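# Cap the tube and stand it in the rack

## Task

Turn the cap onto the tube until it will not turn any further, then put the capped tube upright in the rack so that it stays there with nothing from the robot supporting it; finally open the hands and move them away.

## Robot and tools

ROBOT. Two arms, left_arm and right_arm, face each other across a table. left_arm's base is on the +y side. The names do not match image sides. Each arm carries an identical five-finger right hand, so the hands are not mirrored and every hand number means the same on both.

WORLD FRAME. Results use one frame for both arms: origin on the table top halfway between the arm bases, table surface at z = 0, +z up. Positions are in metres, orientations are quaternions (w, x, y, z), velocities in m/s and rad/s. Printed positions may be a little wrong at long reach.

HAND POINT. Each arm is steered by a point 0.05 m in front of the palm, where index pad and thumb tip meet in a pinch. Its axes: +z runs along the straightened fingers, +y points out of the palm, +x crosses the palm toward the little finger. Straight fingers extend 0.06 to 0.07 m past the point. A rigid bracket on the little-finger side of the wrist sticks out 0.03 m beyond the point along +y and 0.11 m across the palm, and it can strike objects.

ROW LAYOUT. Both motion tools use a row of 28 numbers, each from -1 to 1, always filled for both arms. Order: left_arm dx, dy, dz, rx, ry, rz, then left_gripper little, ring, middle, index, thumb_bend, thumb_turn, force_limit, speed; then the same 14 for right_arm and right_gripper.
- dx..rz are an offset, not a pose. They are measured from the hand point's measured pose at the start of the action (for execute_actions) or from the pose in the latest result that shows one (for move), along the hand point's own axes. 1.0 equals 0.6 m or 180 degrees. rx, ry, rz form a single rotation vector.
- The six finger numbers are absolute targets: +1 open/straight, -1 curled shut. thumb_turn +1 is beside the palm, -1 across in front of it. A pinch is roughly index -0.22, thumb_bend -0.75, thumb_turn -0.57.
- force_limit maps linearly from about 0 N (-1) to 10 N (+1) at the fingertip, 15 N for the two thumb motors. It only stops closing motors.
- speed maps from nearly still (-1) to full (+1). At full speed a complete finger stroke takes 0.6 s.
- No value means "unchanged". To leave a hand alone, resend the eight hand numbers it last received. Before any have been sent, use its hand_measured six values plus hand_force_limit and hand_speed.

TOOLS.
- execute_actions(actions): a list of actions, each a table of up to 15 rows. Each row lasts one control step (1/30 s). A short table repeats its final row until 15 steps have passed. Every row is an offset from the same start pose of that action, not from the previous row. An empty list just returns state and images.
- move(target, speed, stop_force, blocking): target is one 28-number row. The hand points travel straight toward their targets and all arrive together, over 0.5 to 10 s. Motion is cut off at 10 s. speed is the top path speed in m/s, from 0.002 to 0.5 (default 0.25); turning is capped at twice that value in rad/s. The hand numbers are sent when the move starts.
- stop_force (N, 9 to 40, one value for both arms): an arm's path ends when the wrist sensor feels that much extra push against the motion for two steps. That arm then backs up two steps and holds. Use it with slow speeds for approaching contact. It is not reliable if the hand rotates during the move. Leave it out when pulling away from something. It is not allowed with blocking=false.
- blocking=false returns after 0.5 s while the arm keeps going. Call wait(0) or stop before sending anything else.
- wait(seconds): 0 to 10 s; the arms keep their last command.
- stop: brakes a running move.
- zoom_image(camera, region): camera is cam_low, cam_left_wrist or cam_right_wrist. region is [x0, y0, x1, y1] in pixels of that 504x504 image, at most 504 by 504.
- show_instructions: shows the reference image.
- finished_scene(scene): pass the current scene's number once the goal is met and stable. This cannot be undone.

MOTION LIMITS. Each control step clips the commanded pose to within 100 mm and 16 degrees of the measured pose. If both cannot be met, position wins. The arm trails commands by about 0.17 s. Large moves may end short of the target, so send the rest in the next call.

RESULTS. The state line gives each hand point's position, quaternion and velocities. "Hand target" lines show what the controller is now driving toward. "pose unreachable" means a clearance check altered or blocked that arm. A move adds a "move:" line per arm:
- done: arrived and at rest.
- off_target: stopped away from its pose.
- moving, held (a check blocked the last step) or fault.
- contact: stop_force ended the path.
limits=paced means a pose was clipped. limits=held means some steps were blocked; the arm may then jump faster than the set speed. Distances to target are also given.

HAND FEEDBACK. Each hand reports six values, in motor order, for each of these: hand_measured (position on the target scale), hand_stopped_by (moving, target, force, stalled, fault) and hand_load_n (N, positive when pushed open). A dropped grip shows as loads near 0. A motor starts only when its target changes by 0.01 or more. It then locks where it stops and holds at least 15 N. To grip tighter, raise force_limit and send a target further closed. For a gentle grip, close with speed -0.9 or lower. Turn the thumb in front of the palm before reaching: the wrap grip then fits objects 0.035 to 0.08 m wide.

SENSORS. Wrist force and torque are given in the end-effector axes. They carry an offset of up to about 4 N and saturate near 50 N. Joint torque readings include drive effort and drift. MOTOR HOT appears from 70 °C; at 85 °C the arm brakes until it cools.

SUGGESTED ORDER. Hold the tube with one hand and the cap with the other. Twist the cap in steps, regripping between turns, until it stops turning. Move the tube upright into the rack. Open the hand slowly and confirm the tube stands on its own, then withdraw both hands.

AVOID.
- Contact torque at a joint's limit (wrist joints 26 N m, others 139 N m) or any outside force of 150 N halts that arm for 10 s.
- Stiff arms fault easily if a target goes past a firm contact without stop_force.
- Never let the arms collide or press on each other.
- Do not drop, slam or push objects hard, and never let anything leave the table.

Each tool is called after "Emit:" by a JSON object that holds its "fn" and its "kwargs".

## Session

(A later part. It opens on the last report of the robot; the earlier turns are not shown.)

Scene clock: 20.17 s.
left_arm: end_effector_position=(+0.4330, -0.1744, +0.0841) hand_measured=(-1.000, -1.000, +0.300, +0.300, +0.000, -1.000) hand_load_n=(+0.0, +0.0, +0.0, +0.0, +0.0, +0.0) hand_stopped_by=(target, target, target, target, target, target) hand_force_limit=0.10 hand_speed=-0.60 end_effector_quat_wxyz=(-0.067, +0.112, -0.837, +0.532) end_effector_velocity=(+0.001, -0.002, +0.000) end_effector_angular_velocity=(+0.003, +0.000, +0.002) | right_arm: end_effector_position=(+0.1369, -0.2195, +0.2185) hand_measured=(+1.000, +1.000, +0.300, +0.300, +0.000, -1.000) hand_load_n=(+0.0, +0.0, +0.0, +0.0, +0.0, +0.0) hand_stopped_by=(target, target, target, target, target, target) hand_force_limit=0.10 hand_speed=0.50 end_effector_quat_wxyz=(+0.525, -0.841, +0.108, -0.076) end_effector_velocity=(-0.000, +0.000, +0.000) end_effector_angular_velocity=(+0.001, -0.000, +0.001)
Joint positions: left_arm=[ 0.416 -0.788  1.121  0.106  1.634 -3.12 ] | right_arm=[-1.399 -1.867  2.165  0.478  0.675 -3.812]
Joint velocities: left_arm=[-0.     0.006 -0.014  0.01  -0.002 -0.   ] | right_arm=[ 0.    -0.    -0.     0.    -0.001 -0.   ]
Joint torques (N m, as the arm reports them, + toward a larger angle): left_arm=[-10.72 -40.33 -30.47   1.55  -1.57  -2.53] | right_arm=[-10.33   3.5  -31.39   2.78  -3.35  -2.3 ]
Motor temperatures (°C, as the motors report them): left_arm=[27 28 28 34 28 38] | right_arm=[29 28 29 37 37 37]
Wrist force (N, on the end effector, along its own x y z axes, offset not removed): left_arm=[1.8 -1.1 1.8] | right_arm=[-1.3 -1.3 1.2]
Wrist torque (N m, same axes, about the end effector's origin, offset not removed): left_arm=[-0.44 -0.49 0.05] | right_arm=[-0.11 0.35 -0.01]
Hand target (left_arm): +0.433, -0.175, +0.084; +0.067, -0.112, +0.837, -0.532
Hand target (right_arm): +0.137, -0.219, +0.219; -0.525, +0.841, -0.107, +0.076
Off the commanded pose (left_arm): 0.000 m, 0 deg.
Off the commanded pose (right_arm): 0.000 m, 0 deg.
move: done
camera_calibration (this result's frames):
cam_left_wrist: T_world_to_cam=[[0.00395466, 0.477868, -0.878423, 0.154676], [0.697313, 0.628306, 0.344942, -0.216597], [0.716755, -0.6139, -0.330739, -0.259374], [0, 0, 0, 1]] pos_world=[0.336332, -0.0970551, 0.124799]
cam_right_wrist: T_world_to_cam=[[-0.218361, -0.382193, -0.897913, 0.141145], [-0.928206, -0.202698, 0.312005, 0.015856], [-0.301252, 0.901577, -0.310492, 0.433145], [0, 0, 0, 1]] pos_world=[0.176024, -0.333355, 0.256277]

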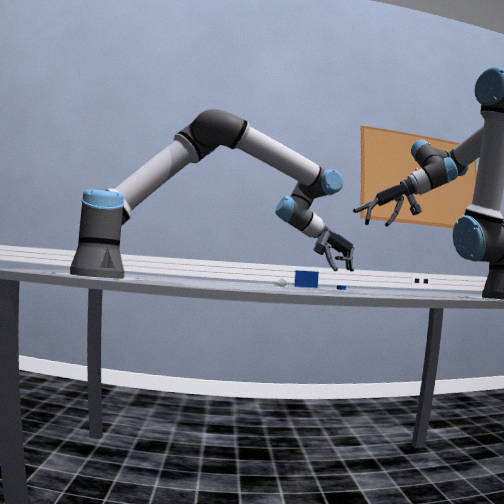

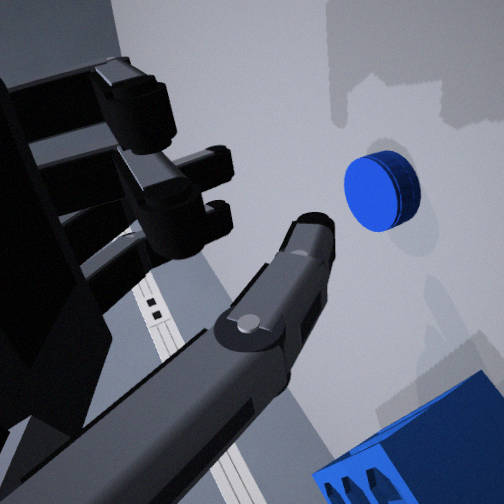

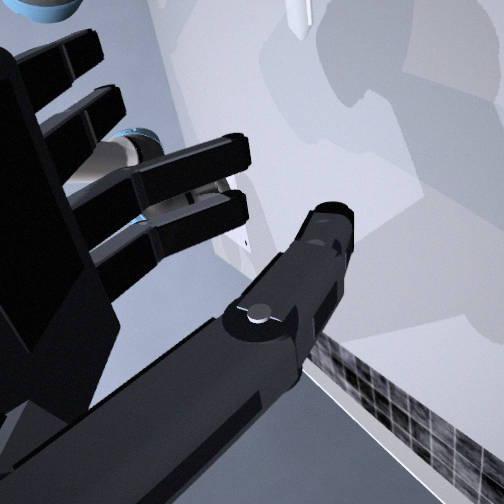

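Emit:
{"fn": "move", "kwargs": {"target": [-0.008,0.048,0.015,0,0,0,-1,-1,0.3,0.3,0,-1,0.1,-0.6,0,0,0,0,0,0,1,1,0.3,0.3,0,-1,0.1,0.5], "speed": 0.1}}

Emit:
{"fn": "move", "kwargs": {"target": [0,0.041,0.019,0,0,0,-1,-1,0.3,0.3,0,-1,0.1,-0.6,0,0,0,0,0,0,1,1,0.3,0.3,0,-1,0.1,0.5], "speed": 0.03, "stop_force": 10}}

Emit:
{"fn": "zoom_image", "kwargs": {"camera": "cam_low", "region": [300,240,380,300]}}

Scene clock: 21.40 s.
left_arm: end_effector_position=(+0.4364, -0.1692, +0.0544) hand_measured=(-1.000, -1.000, +0.300, +0.300, +0.000, -1.000) hand_load_n=(+0.0, +0.0, +0.0, +0.0, +0.0, +0.0) hand_stopped_by=(target, target, target, target, target, target) hand_force_limit=0.10 hand_speed=-0.60 end_effector_quat_wxyz=(-0.067, +0.112, -0.837, +0.532) end_effector_velocity=(+0.001, +0.000, -0.001) end_effector_angular_velocity=(-0.001, -0.001, +0.001) | right_arm: end_effector_position=(+0.1370, -0.2194, +0.2185) hand_measured=(+1.000, +1.000, +0.300, +0.300, +0.000, -1.000) hand_load_n=(+0.0, +0.0, +0.0, +0.0, +0.0, +0.0) hand_stopped_by=(target, target, target, target, target, target) hand_force_limit=0.10 hand_speed=0.50 end_effector_quat_wxyz=(+0.525, -0.841, +0.107, -0.076) end_effector_velocity=(+0.000, -0.000, +0.000) end_effector_angular_velocity=(-0.000, -0.003, +0.001)
Joint positions: left_arm=[ 0.423 -0.767  1.164  0.043  1.641 -3.116] | right_arm=[-1.399 -1.867  2.165  0.478  0.675 -3.812]
Joint velocities: left_arm=[ 0.001  0.001  0.002 -0.004  0.     0.001] | right_arm=[ 0.    -0.001 -0.    -0.    -0.    -0.002]
Joint torques (N m, as the arm reports them, + toward a larger angle): left_arm=[ 11.01 -38.14 -10.    -2.33   1.36   2.55] | right_arm=[-10.33   2.77 -29.5    2.88  -3.31  -2.25]
Motor temperatures (°C, as the motors report them): left_arm=[27 28 28 34 28 38] | right_arm=[29 28 29 37 37 37]
Wrist force (N, on the end effector, along its own x y z axes, offset not removed): left_arm=[0.9 -1.7 0.7] | right_arm=[3.3 -1.4 -1.2]
Wrist torque (N m, same axes, about the end effector's origin, offset not removed): left_arm=[-0.49 -0.27 -0.03] | right_arm=[0.06 -0.13 0.21]
Hand target (left_arm): +0.436, -0.169, +0.054; +0.067, -0.112, +0.837, -0.532
Hand target (right_arm): +0.137, -0.219, +0.219; -0.525, +0.841, -0.108, +0.076
Off the commanded pose (left_arm): 0.000 m, 0 deg.
Off the commanded pose (right_arm): 0.000 m, 0 deg.
move: done
camera_calibration (this result's frames):
cam_left_wrist: T_world_to_cam=[[0.00397822, 0.477897, -0.878407, 0.126067], [0.697307, 0.628292, 0.34498, -0.211972], [0.716761, -0.613892, -0.330742, -0.268457], [0, 0, 0, 1]] pos_world=[0.339728, -0.09187, 0.0950741]
cam_right_wrist: T_world_to_cam=[[-0.218352, -0.382191, -0.897915, 0.141149], [-0.928209, -0.202699, 0.311996, 0.0158604], [-0.301249, 0.901578, -0.310493, 0.433147], [0, 0, 0, 1]] pos_world=[0.176027, -0.333355, 0.256281]

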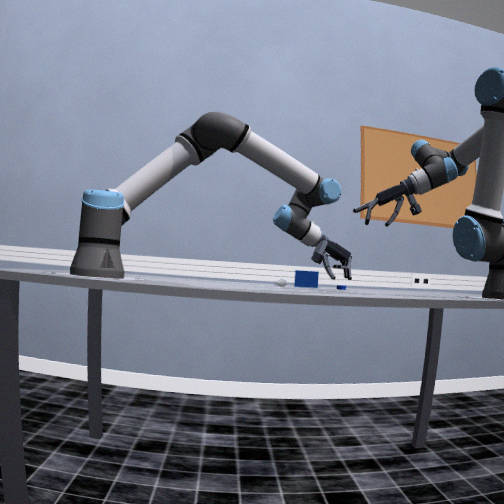

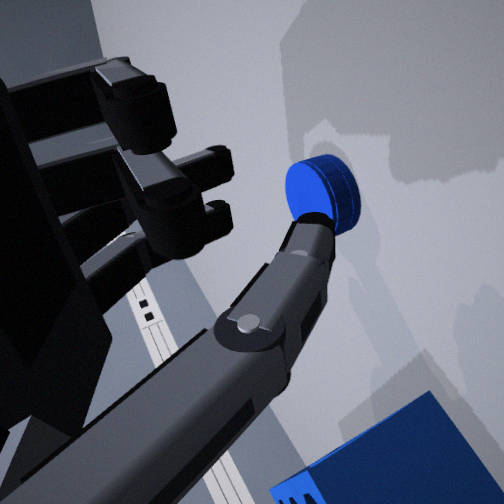

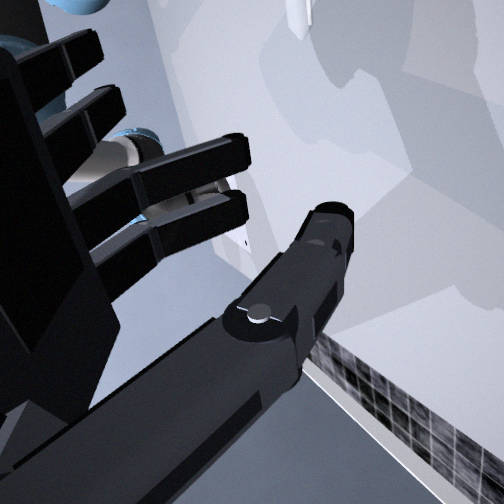

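Scene clock: 22.67 s.
left_arm: end_effector_position=(+0.4362, -0.1691, +0.0274) hand_measured=(-1.000, -1.000, +0.300, +0.300, +0.000, -1.000) hand_load_n=(+0.0, +0.0, +0.0, +0.0, +0.0, +0.0) hand_stopped_by=(target, target, target, target, target, target) hand_force_limit=0.10 hand_speed=-0.60 end_effector_quat_wxyz=(-0.067, +0.112, -0.837, +0.532) end_effector_velocity=(+0.000, +0.000, -0.002) end_effector_angular_velocity=(+0.000, -0.001, +0.000) | right_arm: end_effector_position=(+0.1370, -0.2195, +0.2185) hand_measured=(+1.000, +1.000, +0.300, +0.300, +0.000, -1.000) hand_load_n=(+0.0, +0.0, +0.0, +0.0, +0.0, +0.0) hand_stopped_by=(target, target, target, target, target, target) hand_force_limit=0.10 hand_speed=0.50 end_effector_quat_wxyz=(+0.525, -0.841, +0.107, -0.076) end_effector_velocity=(+0.000, -0.000, -0.000) end_effector_angular_velocity=(-0.001, +0.002, -0.001)
Joint positions: left_arm=[ 0.423 -0.739  1.188 -0.009  1.641 -3.116] | right_arm=[-1.399 -1.867  2.165  0.478  0.675 -3.812]
Joint velocities: left_arm=[ 0.     0.002  0.002 -0.004 -0.     0.001] | right_arm=[ 0.     0.001 -0.     0.     0.001  0.   ]
Joint torques (N m, as the arm reports them, + toward a larger angle): left_arm=[-11.1  -38.35 -10.03  -2.28  -1.48  -1.16] | right_arm=[-10.24   3.38 -28.92   2.77  -3.39  -2.31]
Motor temperatures (°C, as the motors report them): left_arm=[27 28 28 34 28 38] | right_arm=[29 28 29 37 37 37]
Wrist force (N, on the end effector, along its own x y z axes, offset not removed): left_arm=[1.8 -1.1 2.8] | right_arm=[2.9 0.1 0.1]
Wrist torque (N m, same axes, about the end effector's origin, offset not removed): left_arm=[-0.56 -0.54 0.14] | right_arm=[0.06 -0.21 0.17]
Hand target (left_arm): +0.436, -0.169, +0.027; +0.067, -0.112, +0.837, -0.532
Hand target (right_arm): +0.137, -0.219, +0.219; -0.525, +0.841, -0.107, +0.076
Off the commanded pose (left_arm): 0.000 m, 0 deg.
Off the commanded pose (right_arm): 0.000 m, 0 deg.
move: done
camera_calibration (this result's frames):
cam_left_wrist: T_world_to_cam=[[0.00405056, 0.477924, -0.878392, 0.102306], [0.697291, 0.628271, 0.345051, -0.202673], [0.716777, -0.613892, -0.330707, -0.277163], [0, 0, 0, 1]] pos_world=[0.339571, -0.0917095, 0.0681377]
cam_right_wrist: T_world_to_cam=[[-0.218352, -0.382191, -0.897916, 0.141149], [-0.928209, -0.202699, 0.311996, 0.0158606], [-0.301249, 0.901578, -0.310493, 0.433147], [0, 0, 0, 1]] pos_world=[0.176027, -0.333355, 0.256281]

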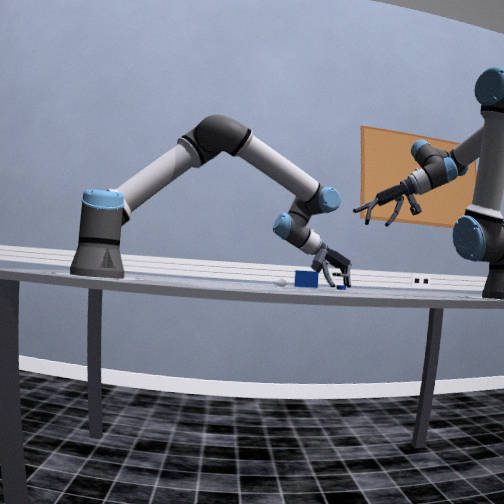

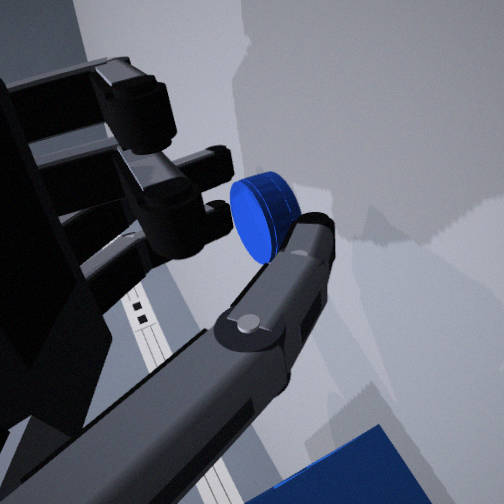

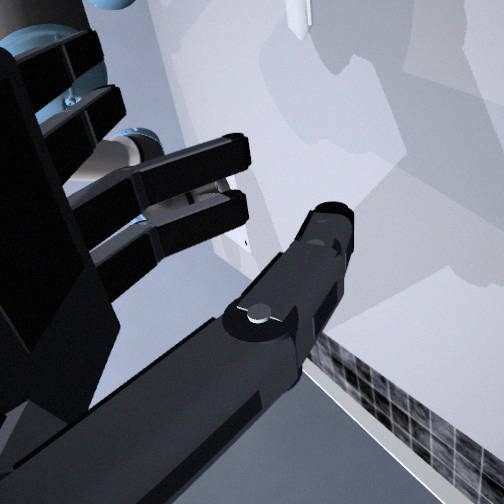

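Region (300, 240, 380, 300) of cam_low's 504x504 image, scaled by 6.300, with more detail than that image has; it fills the top 378 rows of this view, and the rest is white.

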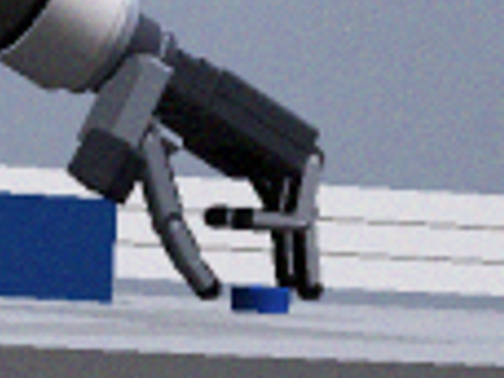

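Forward 6 mm, down 5 mm, close.

Emit:
{"fn": "move", "kwargs": {"target": [0,0.0033,0.0126,0,0,0,-1,-1,0.3,0.3,0,-1,0.1,-0.6,0,0,0,0,0,0,1,1,0.3,0.3,0,-1,0.1,0.5], "speed": 0.02}}

Emit:
{"fn": "move", "kwargs": {"target": [0,0,0,0,0,0,-1,-1,-0.3,-0.3,0,-1,0,-0.85,0,0,0,0,0,0,1,1,0.3,0.3,0,-1,0.1,0.5]}}

Emit:
{"fn": "zoom_image", "kwargs": {"camera": "cam_low", "region": [300,240,380,300]}}

Scene clock: 23.67 s.
left_arm: end_effector_position=(+0.4377, -0.1747, +0.0225) hand_measured=(-1.000, -1.000, +0.300, +0.300, +0.000, -1.000) hand_load_n=(+0.0, +0.0, +0.0, +0.0, +0.0, +0.0) hand_stopped_by=(target, target, target, target, target, target) hand_force_limit=0.10 hand_speed=-0.60 end_effector_quat_wxyz=(-0.067, +0.112, -0.837, +0.532) end_effector_velocity=(+0.000, -0.002, -0.002) end_effector_angular_velocity=(+0.001, +0.000, -0.001) | right_arm: end_effector_position=(+0.1370, -0.2194, +0.2185) hand_measured=(+1.000, +1.000, +0.300, +0.300, +0.000, -1.000) hand_load_n=(+0.0, +0.0, +0.0, +0.0, +0.0, +0.0) hand_stopped_by=(target, target, target, target, target, target) hand_force_limit=0.10 hand_speed=0.50 end_effector_quat_wxyz=(+0.525, -0.841, +0.107, -0.076) end_effector_velocity=(-0.000, -0.000, +0.000) end_effector_angular_velocity=(-0.001, -0.001, +0.000)
Joint positions: left_arm=[ 0.422 -0.72   1.166 -0.006  1.64  -3.116] | right_arm=[-1.399 -1.867  2.165  0.478  0.675 -3.812]
Joint velocities: left_arm=[-0.001  0.005 -0.006  0.001  0.    -0.   ] | right_arm=[ 0.001 -0.001 -0.     0.     0.001 -0.   ]
Joint torques (N m, as the arm reports them, + toward a larger angle): left_arm=[-11.86 -39.67 -30.17   1.33  -1.64  -2.49] | right_arm=[ -9.69   2.57 -28.67   2.92  -3.37  -2.47]
Motor temperatures (°C, as the motors report them): left_arm=[27 28 28 34 28 38] | right_arm=[29 28 29 37 37 37]
Wrist force (N, on the end effector, along its own x y z axes, offset not removed): left_arm=[1.4 -0.9 1.1] | right_arm=[3.0 2.3 -5.1]
Wrist torque (N m, same axes, about the end effector's origin, offset not removed): left_arm=[-0.40 -0.38 0.06] | right_arm=[0.80 -0.01 0.31]
Hand target (left_arm): +0.438, -0.175, +0.022; +0.067, -0.112, +0.837, -0.532
Hand target (right_arm): +0.137, -0.219, +0.219; -0.525, +0.841, -0.107, +0.076
Off the commanded pose (left_arm): 0.000 m, 0 deg.
Off the commanded pose (right_arm): 0.000 m, 0 deg.
move: done
camera_calibration (this result's frames):
cam_left_wrist: T_world_to_cam=[[0.00405487, 0.477906, -0.878402, 0.100683], [0.697288, 0.62828, 0.345042, -0.198473], [0.71678, -0.613898, -0.33069, -0.283316], [0, 0, 0, 1]] pos_world=[0.341059, -0.0973478, 0.0632316]
cam_right_wrist: T_world_to_cam=[[-0.218352, -0.382191, -0.897916, 0.141149], [-0.928209, -0.202699, 0.311996, 0.0158603], [-0.301249, 0.901578, -0.310493, 0.433147], [0, 0, 0, 1]] pos_world=[0.176027, -0.333355, 0.256281]

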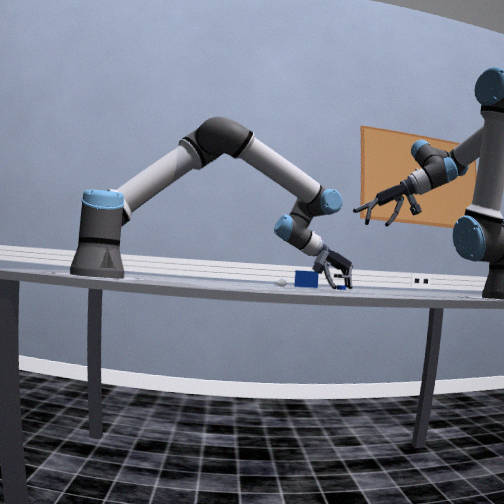

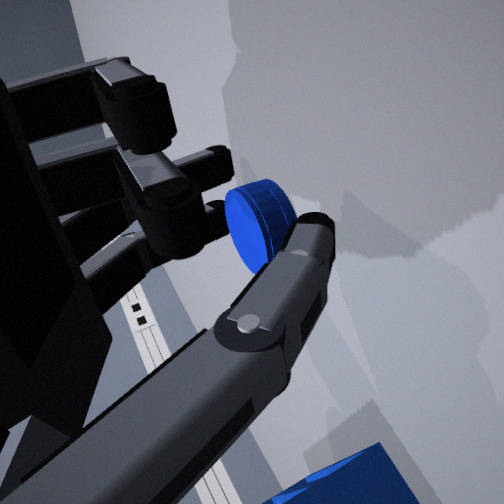

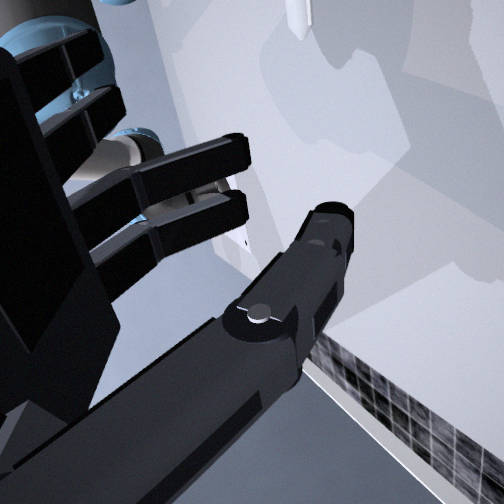

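Scene clock: 25.27 s.
left_arm: end_effector_position=(+0.4377, -0.1747, +0.0226) hand_measured=(-1.000, -1.000, -0.030, +0.036, +0.002, -1.000) hand_load_n=(+0.0, +0.0, +5.0, +3.0, +4.5, +1.0) hand_stopped_by=(target, target, force, force, target, target) hand_force_limit=0.00 hand_speed=-0.85 end_effector_quat_wxyz=(-0.067, +0.112, -0.837, +0.532) end_effector_velocity=(-0.000, +0.000, -0.001) end_effector_angular_velocity=(+0.001, +0.000, -0.000) | right_arm: end_effector_position=(+0.1370, -0.2194, +0.2185) hand_measured=(+1.000, +1.000, +0.300, +0.300, +0.000, -1.000) hand_load_n=(+0.0, +0.0, +0.0, +0.0, +0.0, +0.0) hand_stopped_by=(target, target, target, target, target, target) hand_force_limit=0.10 hand_speed=0.50 end_effector_quat_wxyz=(+0.525, -0.841, +0.107, -0.076) end_effector_velocity=(-0.000, -0.000, +0.000) end_effector_angular_velocity=(+0.000, -0.001, -0.001)
Joint positions: left_arm=[ 0.422 -0.72   1.166 -0.006  1.64  -3.116] | right_arm=[-1.399 -1.867  2.165  0.478  0.675 -3.812]
Joint velocities: left_arm=[ 0.  0.  0.  0.  0. -0.] | right_arm=[-0.    -0.001 -0.    -0.     0.     0.001]
Joint torques (N m, as the arm reports them, + toward a larger angle): left_arm=[ -9.03 -55.16  -9.87   0.52  -1.19  -2.28] | right_arm=[-10.28   2.84 -28.25   2.74  -3.45  -2.43]
Motor temperatures (°C, as the motors report them): left_arm=[27 28 28 34 28 38] | right_arm=[29 28 29 37 37 37]
Wrist force (N, on the end effector, along its own x y z axes, offset not removed): left_arm=[0.9 -4.7 -1.5] | right_arm=[-2.9 -0.2 -0.6]
Wrist torque (N m, same axes, about the end effector's origin, offset not removed): left_arm=[-0.40 -0.31 -0.01] | right_arm=[0.27 0.39 -0.26]
Hand target (left_arm): +0.438, -0.175, +0.023; +0.067, -0.112, +0.837, -0.532
Hand target (right_arm): +0.137, -0.219, +0.219; -0.525, +0.841, -0.107, +0.076
Off the commanded pose (left_arm): 0.000 m, 0 deg.
Off the commanded pose (right_arm): 0.000 m, 0 deg.
move: done
camera_calibration (this result's frames):
cam_left_wrist: T_world_to_cam=[[0.00407824, 0.477837, -0.878439, 0.100707], [0.697279, 0.628306, 0.345012, -0.198469], [0.716788, -0.613924, -0.330624, -0.283324], [0, 0, 0, 1]] pos_world=[0.341061, -0.0973615, 0.0632659]
cam_right_wrist: T_world_to_cam=[[-0.218352, -0.382191, -0.897915, 0.141149], [-0.928209, -0.202699, 0.311997, 0.0158602], [-0.301249, 0.901578, -0.310493, 0.433147], [0, 0, 0, 1]] pos_world=[0.176027, -0.333355, 0.256281]

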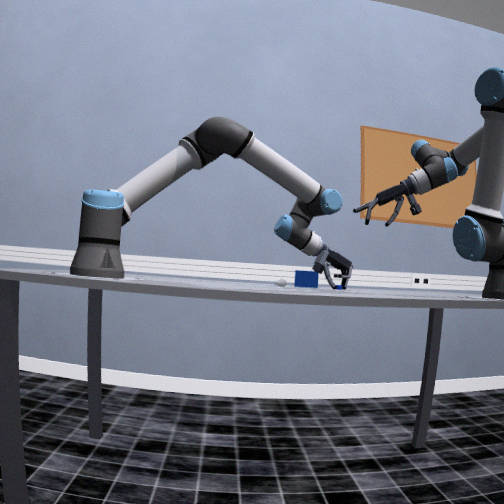

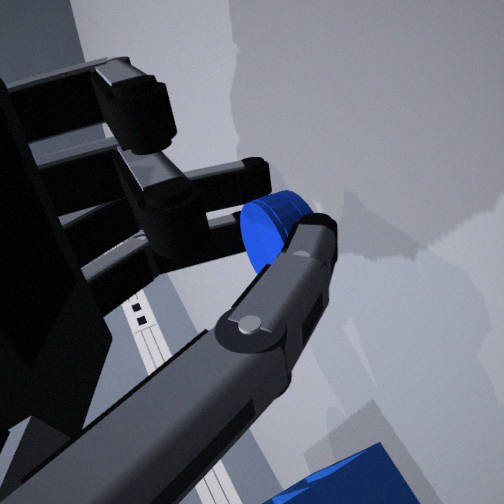

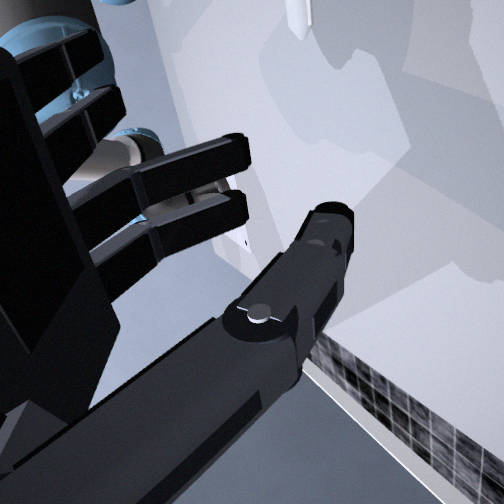

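Region (300, 240, 380, 300) of cam_low's 504x504 image, scaled by 6.300, with more detail than that image has; it fills the top 378 rows of this view, and the rest is white.

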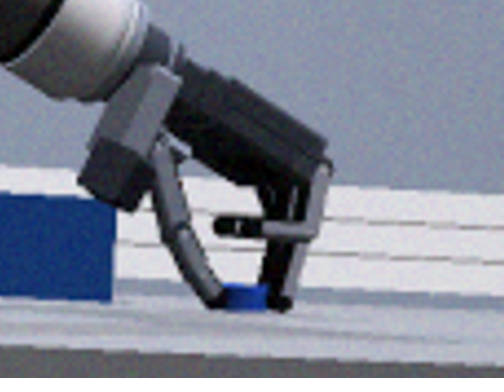

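Cap sits too far toward index; regrip shifted.

Emit:
{"fn": "execute_actions", "kwargs": {"actions": [[[0,0,-0.002,0,0,0,-1,-1,0.15,0.15,0,-1,0,0,0,0,0,0,0,0,1,1,0.3,0.3,0,-1,0.1,0.5]],[[-0.006,0,0,0,0,0,-1,-1,0.15,0.15,0,-1,0,0,0,0,0,0,0,0,1,1,0.3,0.3,0,-1,0.1,0.5]],[[0,0,0,0,0,0,-1,-1,-0.3,-0.3,0,-1,0,-0.85,0,0,0,0,0,0,1,1,0.3,0.3,0,-1,0.1,0.5]],[[0,0,0,0,0,0,-1,-1,-0.3,-0.3,0,-1,0,-0.85,0,0,0,0,0,0,1,1,0.3,0.3,0,-1,0.1,0.5]]]}}

Emit:
{"fn": "move", "kwargs": {"target": [0,-0.03,-0.014,0,0,0,-1,-1,-0.3,-0.3,0,-1,0,-0.85,0,0,0,0,0,0,1,1,0.3,0.3,0,-1,0.1,0.5], "speed": 0.05}}

Scene clock: 27.50 s.
left_arm: end_effector_position=(+0.4408, -0.1728, +0.0231) hand_measured=(-1.000, -1.000, -0.074, +0.044, +0.000, -1.000) hand_load_n=(+0.0, +0.0, +0.5, +0.5, +1.0, +0.0) hand_stopped_by=(target, target, moving, force, target, target) hand_force_limit=0.00 hand_speed=-0.85 end_effector_quat_wxyz=(-0.067, +0.112, -0.837, +0.532) end_effector_velocity=(-0.000, -0.000, +0.000) end_effector_angular_velocity=(-0.000, +0.000, -0.001) | right_arm: end_effector_position=(+0.1370, -0.2194, +0.2185) hand_measured=(+1.000, +1.000, +0.300, +0.300, +0.000, -1.000) hand_load_n=(+0.0, +0.0, +0.0, +0.0, +0.0, +0.0) hand_stopped_by=(target, target, target, target, target, target) hand_force_limit=0.10 hand_speed=0.50 end_effector_quat_wxyz=(+0.525, -0.841, +0.107, -0.076) end_effector_velocity=(+0.000, +0.000, +0.000) end_effector_angular_velocity=(-0.000, -0.001, +0.001)
Joint positions: left_arm=[ 0.428 -0.721  1.166 -0.005  1.645 -3.114] | right_arm=[-1.399 -1.867  2.165  0.478  0.675 -3.812]
Joint velocities: left_arm=[-0.001 -0.    -0.     0.     0.    -0.   ] | right_arm=[ 0.    -0.     0.    -0.    -0.    -0.001]
Joint torques (N m, as the arm reports them, + toward a larger angle): left_arm=[  7.73 -42.89 -25.28   0.45   0.74   2.1 ] | right_arm=[-10.4    2.6  -28.79   2.79  -3.33  -2.47]
Motor temperatures (°C, as the motors report them): left_arm=[27 28 28 34 28 38] | right_arm=[29 28 29 37 37 37]
Wrist force (N, on the end effector, along its own x y z axes, offset not removed): left_arm=[2.7 -1.3 0.7] | right_arm=[0.0 -1.0 -0.2]
Wrist torque (N m, same axes, about the end effector's origin, offset not removed): left_arm=[-0.52 -0.60 0.15] | right_arm=[-0.07 0.25 0.09]
Hand target (left_arm): +0.441, -0.173, +0.023; +0.067, -0.112, +0.837, -0.532
Hand target (right_arm): +0.137, -0.219, +0.219; -0.525, +0.841, -0.107, +0.076
Off the commanded pose (left_arm): 0.000 m, 0 deg.
Off the commanded pose (right_arm): 0.000 m, 0 deg.
camera_calibration (this result's frames):
cam_left_wrist: T_world_to_cam=[[0.00410412, 0.477846, -0.878434, 0.100199], [0.697292, 0.628283, 0.345028, -0.202004], [0.716776, -0.613941, -0.330619, -0.284197], [0, 0, 0, 1]] pos_world=[0.34415, -0.0954441, 0.0637543]
cam_right_wrist: T_world_to_cam=[[-0.218352, -0.382191, -0.897916, 0.141149], [-0.928209, -0.2027, 0.311996, 0.0158603], [-0.301249, 0.901578, -0.310493, 0.433147], [0, 0, 0, 1]] pos_world=[0.176027, -0.333355, 0.256281]

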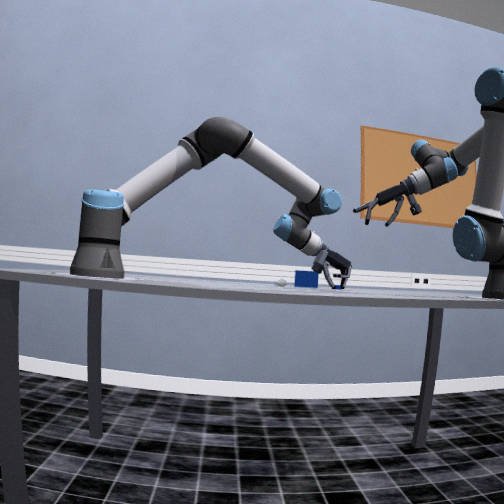

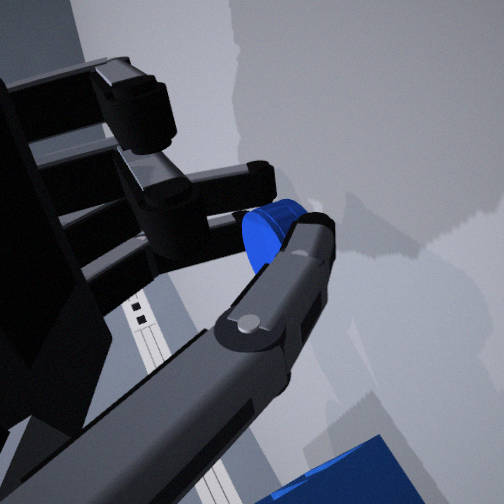

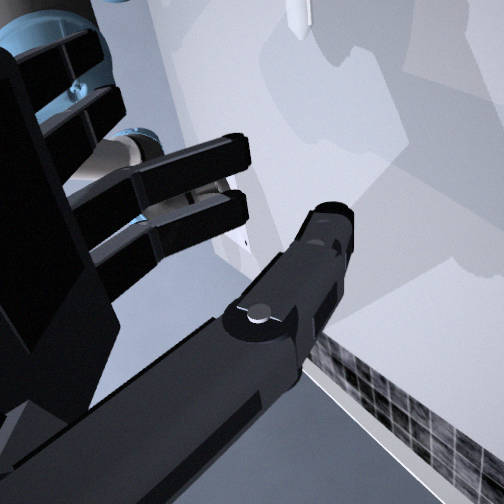

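Scene clock: 28.57 s.
left_arm: end_effector_position=(+0.4409, -0.1729, +0.0429) hand_measured=(-1.000, -1.000, -0.300, +0.044, +0.000, -1.000) hand_load_n=(+0.0, +0.0, +0.0, +0.0, +0.0, +0.0) hand_stopped_by=(target, target, target, force, target, target) hand_force_limit=0.00 hand_speed=-0.85 end_effector_quat_wxyz=(-0.067, +0.112, -0.837, +0.532) end_effector_velocity=(-0.000, +0.000, -0.001) end_effector_angular_velocity=(+0.001, -0.000, -0.000) | right_arm: end_effector_position=(+0.1370, -0.2194, +0.2185) hand_measured=(+1.000, +1.000, +0.300, +0.300, +0.000, -1.000) hand_load_n=(+0.0, +0.0, +0.0, +0.0, +0.0, +0.0) hand_stopped_by=(target, target, target, target, target, target) hand_force_limit=0.10 hand_speed=0.50 end_effector_quat_wxyz=(+0.525, -0.841, +0.107, -0.076) end_effector_velocity=(+0.000, +0.000, -0.000) end_effector_angular_velocity=(+0.000, +0.000, -0.000)
Joint positions: left_arm=[ 0.428 -0.742  1.15   0.032  1.645 -3.114] | right_arm=[-1.399 -1.867  2.165  0.478  0.675 -3.812]
Joint velocities: left_arm=[-0.     0.001 -0.     0.     0.     0.001] | right_arm=[-0.  0.  0. -0.  0.  0.]
Joint torques (N m, as the arm reports them, + toward a larger angle): left_arm=[ 11.92 -62.65 -30.18   1.48   1.41   2.46] | right_arm=[-10.01   3.15 -29.01   2.86  -3.39  -2.42]
Motor temperatures (°C, as the motors report them): left_arm=[27 28 28 34 28 38] | right_arm=[29 28 29 37 37 37]
Wrist force (N, on the end effector, along its own x y z axes, offset not removed): left_arm=[0.4 -1.3 1.1] | right_arm=[3.4 -3.6 -0.1]
Wrist torque (N m, same axes, about the end effector's origin, offset not removed): left_arm=[-0.49 -0.28 0.05] | right_arm=[-0.49 -0.30 0.29]
Hand target (left_arm): +0.441, -0.173, +0.043; +0.067, -0.112, +0.837, -0.532
Hand target (right_arm): +0.137, -0.219, +0.219; -0.525, +0.841, -0.107, +0.076
Off the commanded pose (left_arm): 0.000 m, 0 deg.
Off the commanded pose (right_arm): 0.000 m, 0 deg.
move: done
camera_calibration (this result's frames):
cam_left_wrist: T_world_to_cam=[[0.0041048, 0.477847, -0.878434, 0.117655], [0.697292, 0.628283, 0.345029, -0.208896], [0.716776, -0.613941, -0.33062, -0.277752], [0, 0, 0, 1]] pos_world=[0.344265, -0.095499, 0.0835971]
cam_right_wrist: T_world_to_cam=[[-0.218352, -0.382191, -0.897915, 0.141149], [-0.928209, -0.202699, 0.311996, 0.0158603], [-0.301249, 0.901578, -0.310493, 0.433147], [0, 0, 0, 1]] pos_world=[0.176027, -0.333355, 0.256281]

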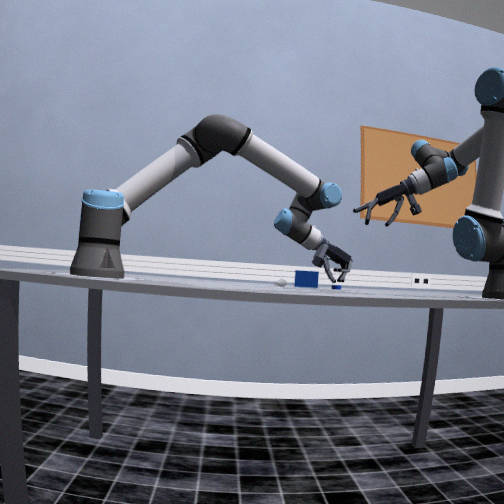

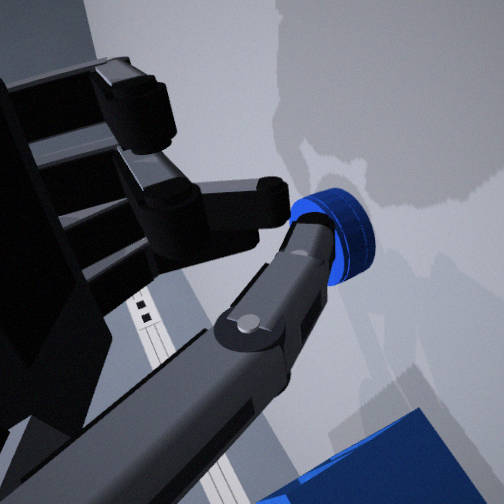

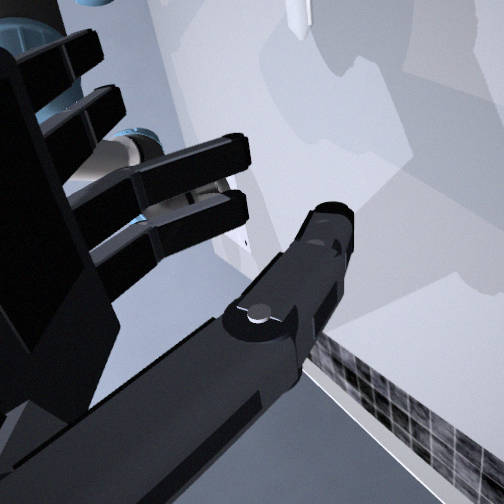

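Emit:
{"fn": "move", "kwargs": {"target": [-0.02,0.004,-0.022,0,0,0,-1,-1,0.3,0.3,0,-1,0,0,0,0,0,0,0,0,1,1,0.3,0.3,0,-1,0.1,0.5], "speed": 0.05}}

Emit:
{"fn": "move", "kwargs": {"target": [0,0.0355,0.0167,0,0,0,-1,-1,0.3,0.3,0,-1,0,0,0,0,0,0,0,0,1,1,0.3,0.3,0,-1,0.1,0.5], "speed": 0.03, "stop_force": 10}}

Emit:
{"fn": "move", "kwargs": {"target": [0,0,0,0,0,0,-1,-1,-0.05,-0.05,0,-1,-0.5,-0.85,0,0,0,0,0,0,1,1,0.3,0.3,0,-1,0.1,0.5]}}

Scene clock: 29.73 s.
left_arm: end_effector_position=(+0.4491, -0.1574, +0.0463) hand_measured=(-1.000, -1.000, +0.300, +0.300, +0.000, -1.000) hand_load_n=(+0.0, +0.0, +0.0, +0.0, +0.0, +0.0) hand_stopped_by=(target, target, target, target, target, target) hand_force_limit=0.00 hand_speed=0.00 end_effector_quat_wxyz=(-0.067, +0.112, -0.837, +0.532) end_effector_velocity=(+0.001, +0.001, +0.002) end_effector_angular_velocity=(-0.001, -0.001, -0.001) | right_arm: end_effector_position=(+0.1370, -0.2194, +0.2185) hand_measured=(+1.000, +1.000, +0.300, +0.300, +0.000, -1.000) hand_load_n=(+0.0, +0.0, +0.0, +0.0, +0.0, +0.0) hand_stopped_by=(target, target, target, target, target, target) hand_force_limit=0.10 hand_speed=0.50 end_effector_quat_wxyz=(+0.525, -0.841, +0.107, -0.076) end_effector_velocity=(+0.000, -0.000, -0.000) end_effector_angular_velocity=(-0.001, -0.003, +0.000)
Joint positions: left_arm=[ 0.449 -0.766  1.185  0.021  1.664 -3.105] | right_arm=[-1.399 -1.867  2.165  0.478  0.675 -3.812]
Joint velocities: left_arm=[ 0.002 -0.004  0.004 -0.001  0.002  0.001] | right_arm=[-0.    -0.001  0.    -0.     0.001 -0.003]
Joint torques (N m, as the arm reports them, + toward a larger angle): left_arm=[ 11.7  -62.25 -11.29  -2.48   1.52   2.84] | right_arm=[-10.     2.13 -28.79   2.91  -3.4   -2.34]
Motor temperatures (°C, as the motors report them): left_arm=[27 28 28 34 28 38] | right_arm=[29 28 29 37 37 37]
Wrist force (N, on the end effector, along its own x y z axes, offset not removed): left_arm=[0.8 -0.1 1.9] | right_arm=[-0.5 0.6 -3.0]
Wrist torque (N m, same axes, about the end effector's origin, offset not removed): left_arm=[-0.41 -0.29 0.05] | right_arm=[0.29 0.55 0.24]
Hand target (left_arm): +0.449, -0.157, +0.046; +0.067, -0.112, +0.837, -0.532
Hand target (right_arm): +0.137, -0.219, +0.219; -0.525, +0.841, -0.107, +0.076
Off the commanded pose (left_arm): 0.000 m, 0 deg.
Off the commanded pose (right_arm): 0.000 m, 0 deg.
move: done
camera_calibration (this result's frames):
cam_left_wrist: T_world_to_cam=[[0.00417538, 0.477891, -0.878409, 0.113183], [0.697259, 0.628269, 0.345119, -0.225442], [0.716807, -0.61392, -0.33059, -0.273021], [0, 0, 0, 1]] pos_world=[0.352422, -0.0800635, 0.0869669]
cam_right_wrist: T_world_to_cam=[[-0.218352, -0.382191, -0.897916, 0.141149], [-0.928209, -0.2027, 0.311996, 0.0158603], [-0.301249, 0.901578, -0.310493, 0.433147], [0, 0, 0, 1]] pos_world=[0.176027, -0.333355, 0.256281]

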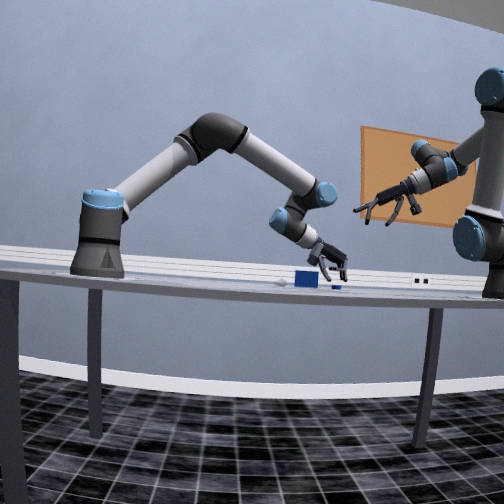

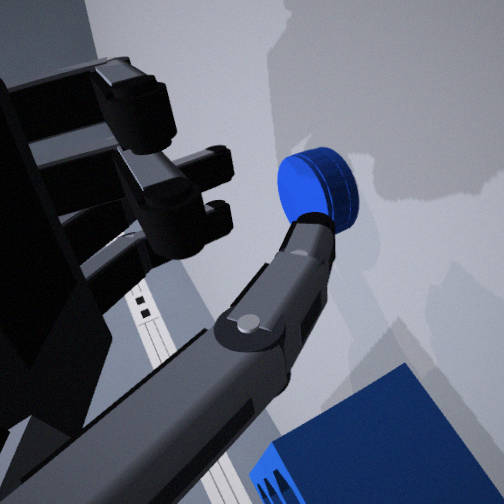

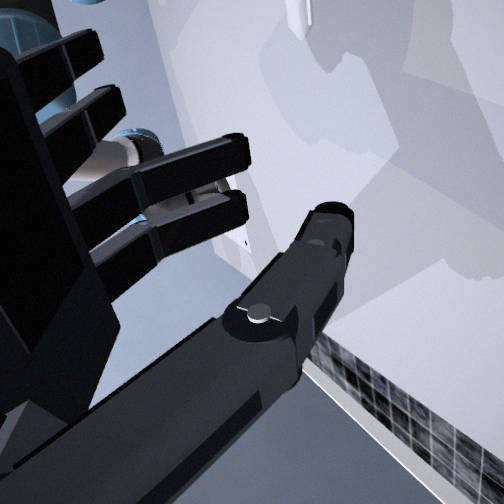

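Scene clock: 30.87 s.
left_arm: end_effector_position=(+0.4490, -0.1574, +0.0229) hand_measured=(-1.000, -1.000, +0.300, +0.300, +0.000, -1.000) hand_load_n=(+0.0, +0.0, +0.0, +0.0, +0.0, +0.0) hand_stopped_by=(target, target, target, target, target, target) hand_force_limit=0.00 hand_speed=0.00 end_effector_quat_wxyz=(-0.067, +0.112, -0.837, +0.532) end_effector_velocity=(-0.000, -0.001, -0.001) end_effector_angular_velocity=(-0.001, -0.001, -0.001) | right_arm: end_effector_position=(+0.1370, -0.2194, +0.2185) hand_measured=(+1.000, +1.000, +0.300, +0.300, +0.000, -1.000) hand_load_n=(+0.0, +0.0, +0.0, +0.0, +0.0, +0.0) hand_stopped_by=(target, target, target, target, target, target) hand_force_limit=0.10 hand_speed=0.50 end_effector_quat_wxyz=(+0.525, -0.841, +0.107, -0.076) end_effector_velocity=(-0.000, +0.000, +0.000) end_effector_angular_velocity=(+0.000, +0.001, +0.001)
Joint positions: left_arm=[ 0.449 -0.741  1.204 -0.023  1.664 -3.105] | right_arm=[-1.399 -1.867  2.165  0.478  0.675 -3.812]
Joint velocities: left_arm=[-0.001  0.001  0.001 -0.004  0.     0.001] | right_arm=[ 0.    -0.    -0.     0.001 -0.001  0.001]
Joint torques (N m, as the arm reports them, + toward a larger angle): left_arm=[-10.43 -39.07  -9.53  -2.56  -1.52  -2.37] | right_arm=[-10.26   2.44 -29.11   2.75  -3.38  -2.52]
Motor temperatures (°C, as the motors report them): left_arm=[27 28 28 34 28 38] | right_arm=[29 28 29 37 37 37]
Wrist force (N, on the end effector, along its own x y z axes, offset not removed): left_arm=[0.6 -0.3 1.0] | right_arm=[0.1 -0.5 -7.0]
Wrist torque (N m, same axes, about the end effector's origin, offset not removed): left_arm=[-0.26 -0.34 0.00] | right_arm=[0.18 0.53 0.04]
Hand target (left_arm): +0.449, -0.157, +0.023; +0.067, -0.112, +0.837, -0.532
Hand target (right_arm): +0.137, -0.219, +0.219; -0.525, +0.841, -0.107, +0.076
Off the commanded pose (left_arm): 0.000 m, 0 deg.
Off the commanded pose (right_arm): 0.000 m, 0 deg.
move: done
camera_calibration (this result's frames):
cam_left_wrist: T_world_to_cam=[[0.00428513, 0.477923, -0.878391, 0.0926225], [0.697252, 0.628226, 0.345212, -0.217319], [0.716813, -0.613939, -0.330541, -0.280671], [0, 0, 0, 1]] pos_world=[0.352318, -0.0800561, 0.0636068]
cam_right_wrist: T_world_to_cam=[[-0.218352, -0.382191, -0.897916, 0.141149], [-0.928209, -0.2027, 0.311996, 0.0158602], [-0.301249, 0.901578, -0.310493, 0.433147], [0, 0, 0, 1]] pos_world=[0.176027, -0.333355, 0.256281]

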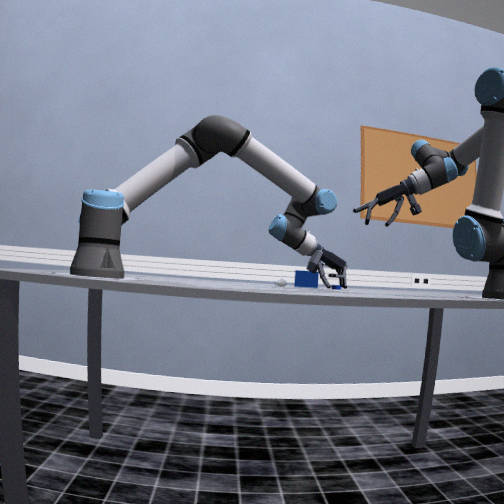

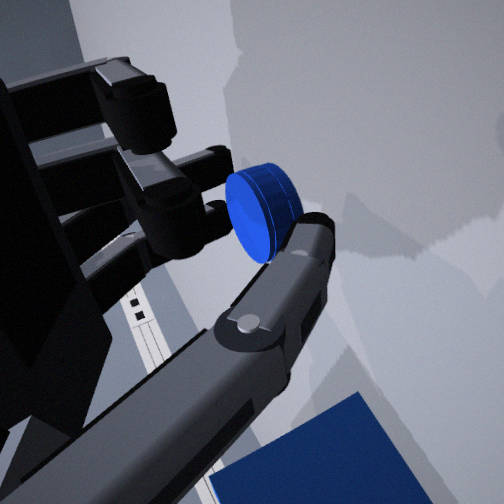

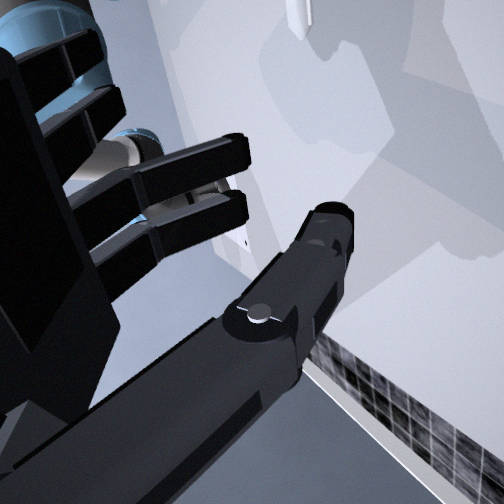

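Scene clock: 32.17 s.
left_arm: end_effector_position=(+0.4490, -0.1574, +0.0229) hand_measured=(-1.000, -1.000, +0.052, +0.044, +0.002, -1.000) hand_load_n=(+0.0, +0.0, +2.0, +3.5, +3.0, +0.0) hand_stopped_by=(target, target, force, force, target, target) hand_force_limit=-0.50 hand_speed=-0.85 end_effector_quat_wxyz=(-0.067, +0.112, -0.837, +0.532) end_effector_velocity=(+0.000, -0.000, +0.000) end_effector_angular_velocity=(-0.000, -0.001, +0.000) | right_arm: end_effector_position=(+0.1370, -0.2194, +0.2185) hand_measured=(+1.000, +1.000, +0.300, +0.300, +0.000, -1.000) hand_load_n=(+0.0, +0.0, +0.0, +0.0, +0.0, +0.0) hand_stopped_by=(target, target, target, target, target, target) hand_force_limit=0.10 hand_speed=0.50 end_effector_quat_wxyz=(+0.525, -0.841, +0.107, -0.076) end_effector_velocity=(-0.000, +0.000, +0.000) end_effector_angular_velocity=(+0.001, +0.001, +0.001)
Joint positions: left_arm=[ 0.449 -0.741  1.204 -0.023  1.664 -3.105] | right_arm=[-1.399 -1.867  2.165  0.478  0.675 -3.812]
Joint velocities: left_arm=[ 0. -0. -0. -0. -0.  0.] | right_arm=[-0.     0.     0.    -0.    -0.001  0.001]
Joint torques (N m, as the arm reports them, + toward a larger angle): left_arm=[ -9.88 -60.22 -25.56   1.55  -1.39  -2.65] | right_arm=[ -9.82   2.76 -28.4    2.81  -3.41  -2.4 ]
Motor temperatures (°C, as the motors report them): left_arm=[27 28 28 34 28 38] | right_arm=[29 28 29 37 37 37]
Wrist force (N, on the end effector, along its own x y z axes, offset not removed): left_arm=[2.0 -3.6 -0.6] | right_arm=[0.6 0.6 -2.0]
Wrist torque (N m, same axes, about the end effector's origin, offset not removed): left_arm=[-0.38 -0.48 0.05] | right_arm=[0.20 0.07 0.11]
Hand target (left_arm): +0.449, -0.157, +0.023; +0.067, -0.112, +0.837, -0.532
Hand target (right_arm): +0.137, -0.219, +0.219; -0.525, +0.841, -0.107, +0.076
Off the commanded pose (left_arm): 0.000 m, 0 deg.
Off the commanded pose (right_arm): 0.000 m, 0 deg.
move: done
camera_calibration (this result's frames):
cam_left_wrist: T_world_to_cam=[[0.00426896, 0.47797, -0.878366, 0.0926002], [0.69726, 0.628206, 0.345232, -0.217321], [0.716805, -0.613924, -0.330588, -0.280654], [0, 0, 0, 1]] pos_world=[0.352308, -0.0800379, 0.0635823]
cam_right_wrist: T_world_to_cam=[[-0.218352, -0.382191, -0.897916, 0.141149], [-0.928209, -0.2027, 0.311996, 0.0158603], [-0.301249, 0.901578, -0.310493, 0.433147], [0, 0, 0, 1]] pos_world=[0.176027, -0.333355, 0.256281]

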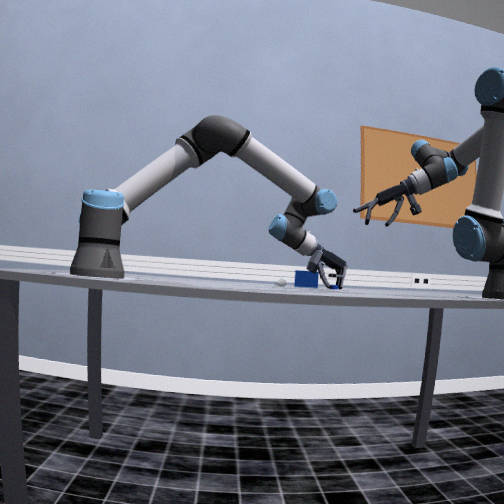

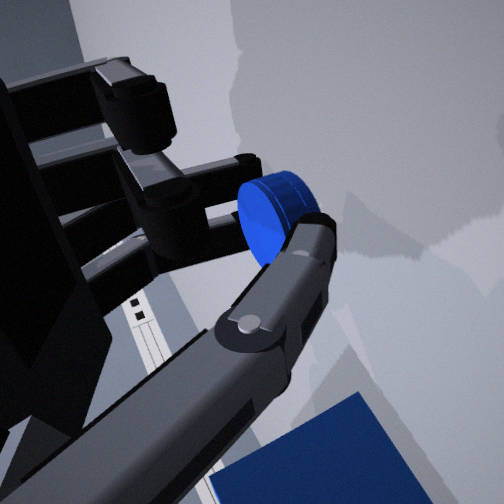

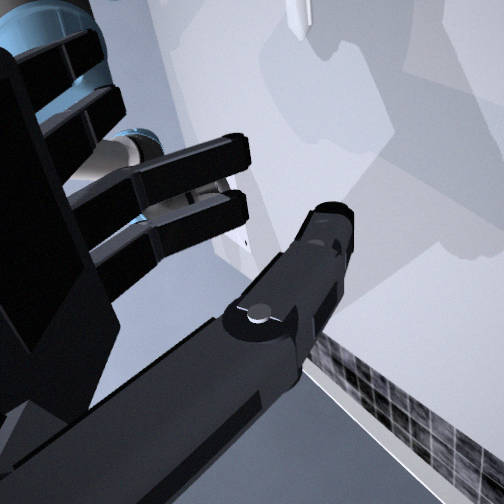

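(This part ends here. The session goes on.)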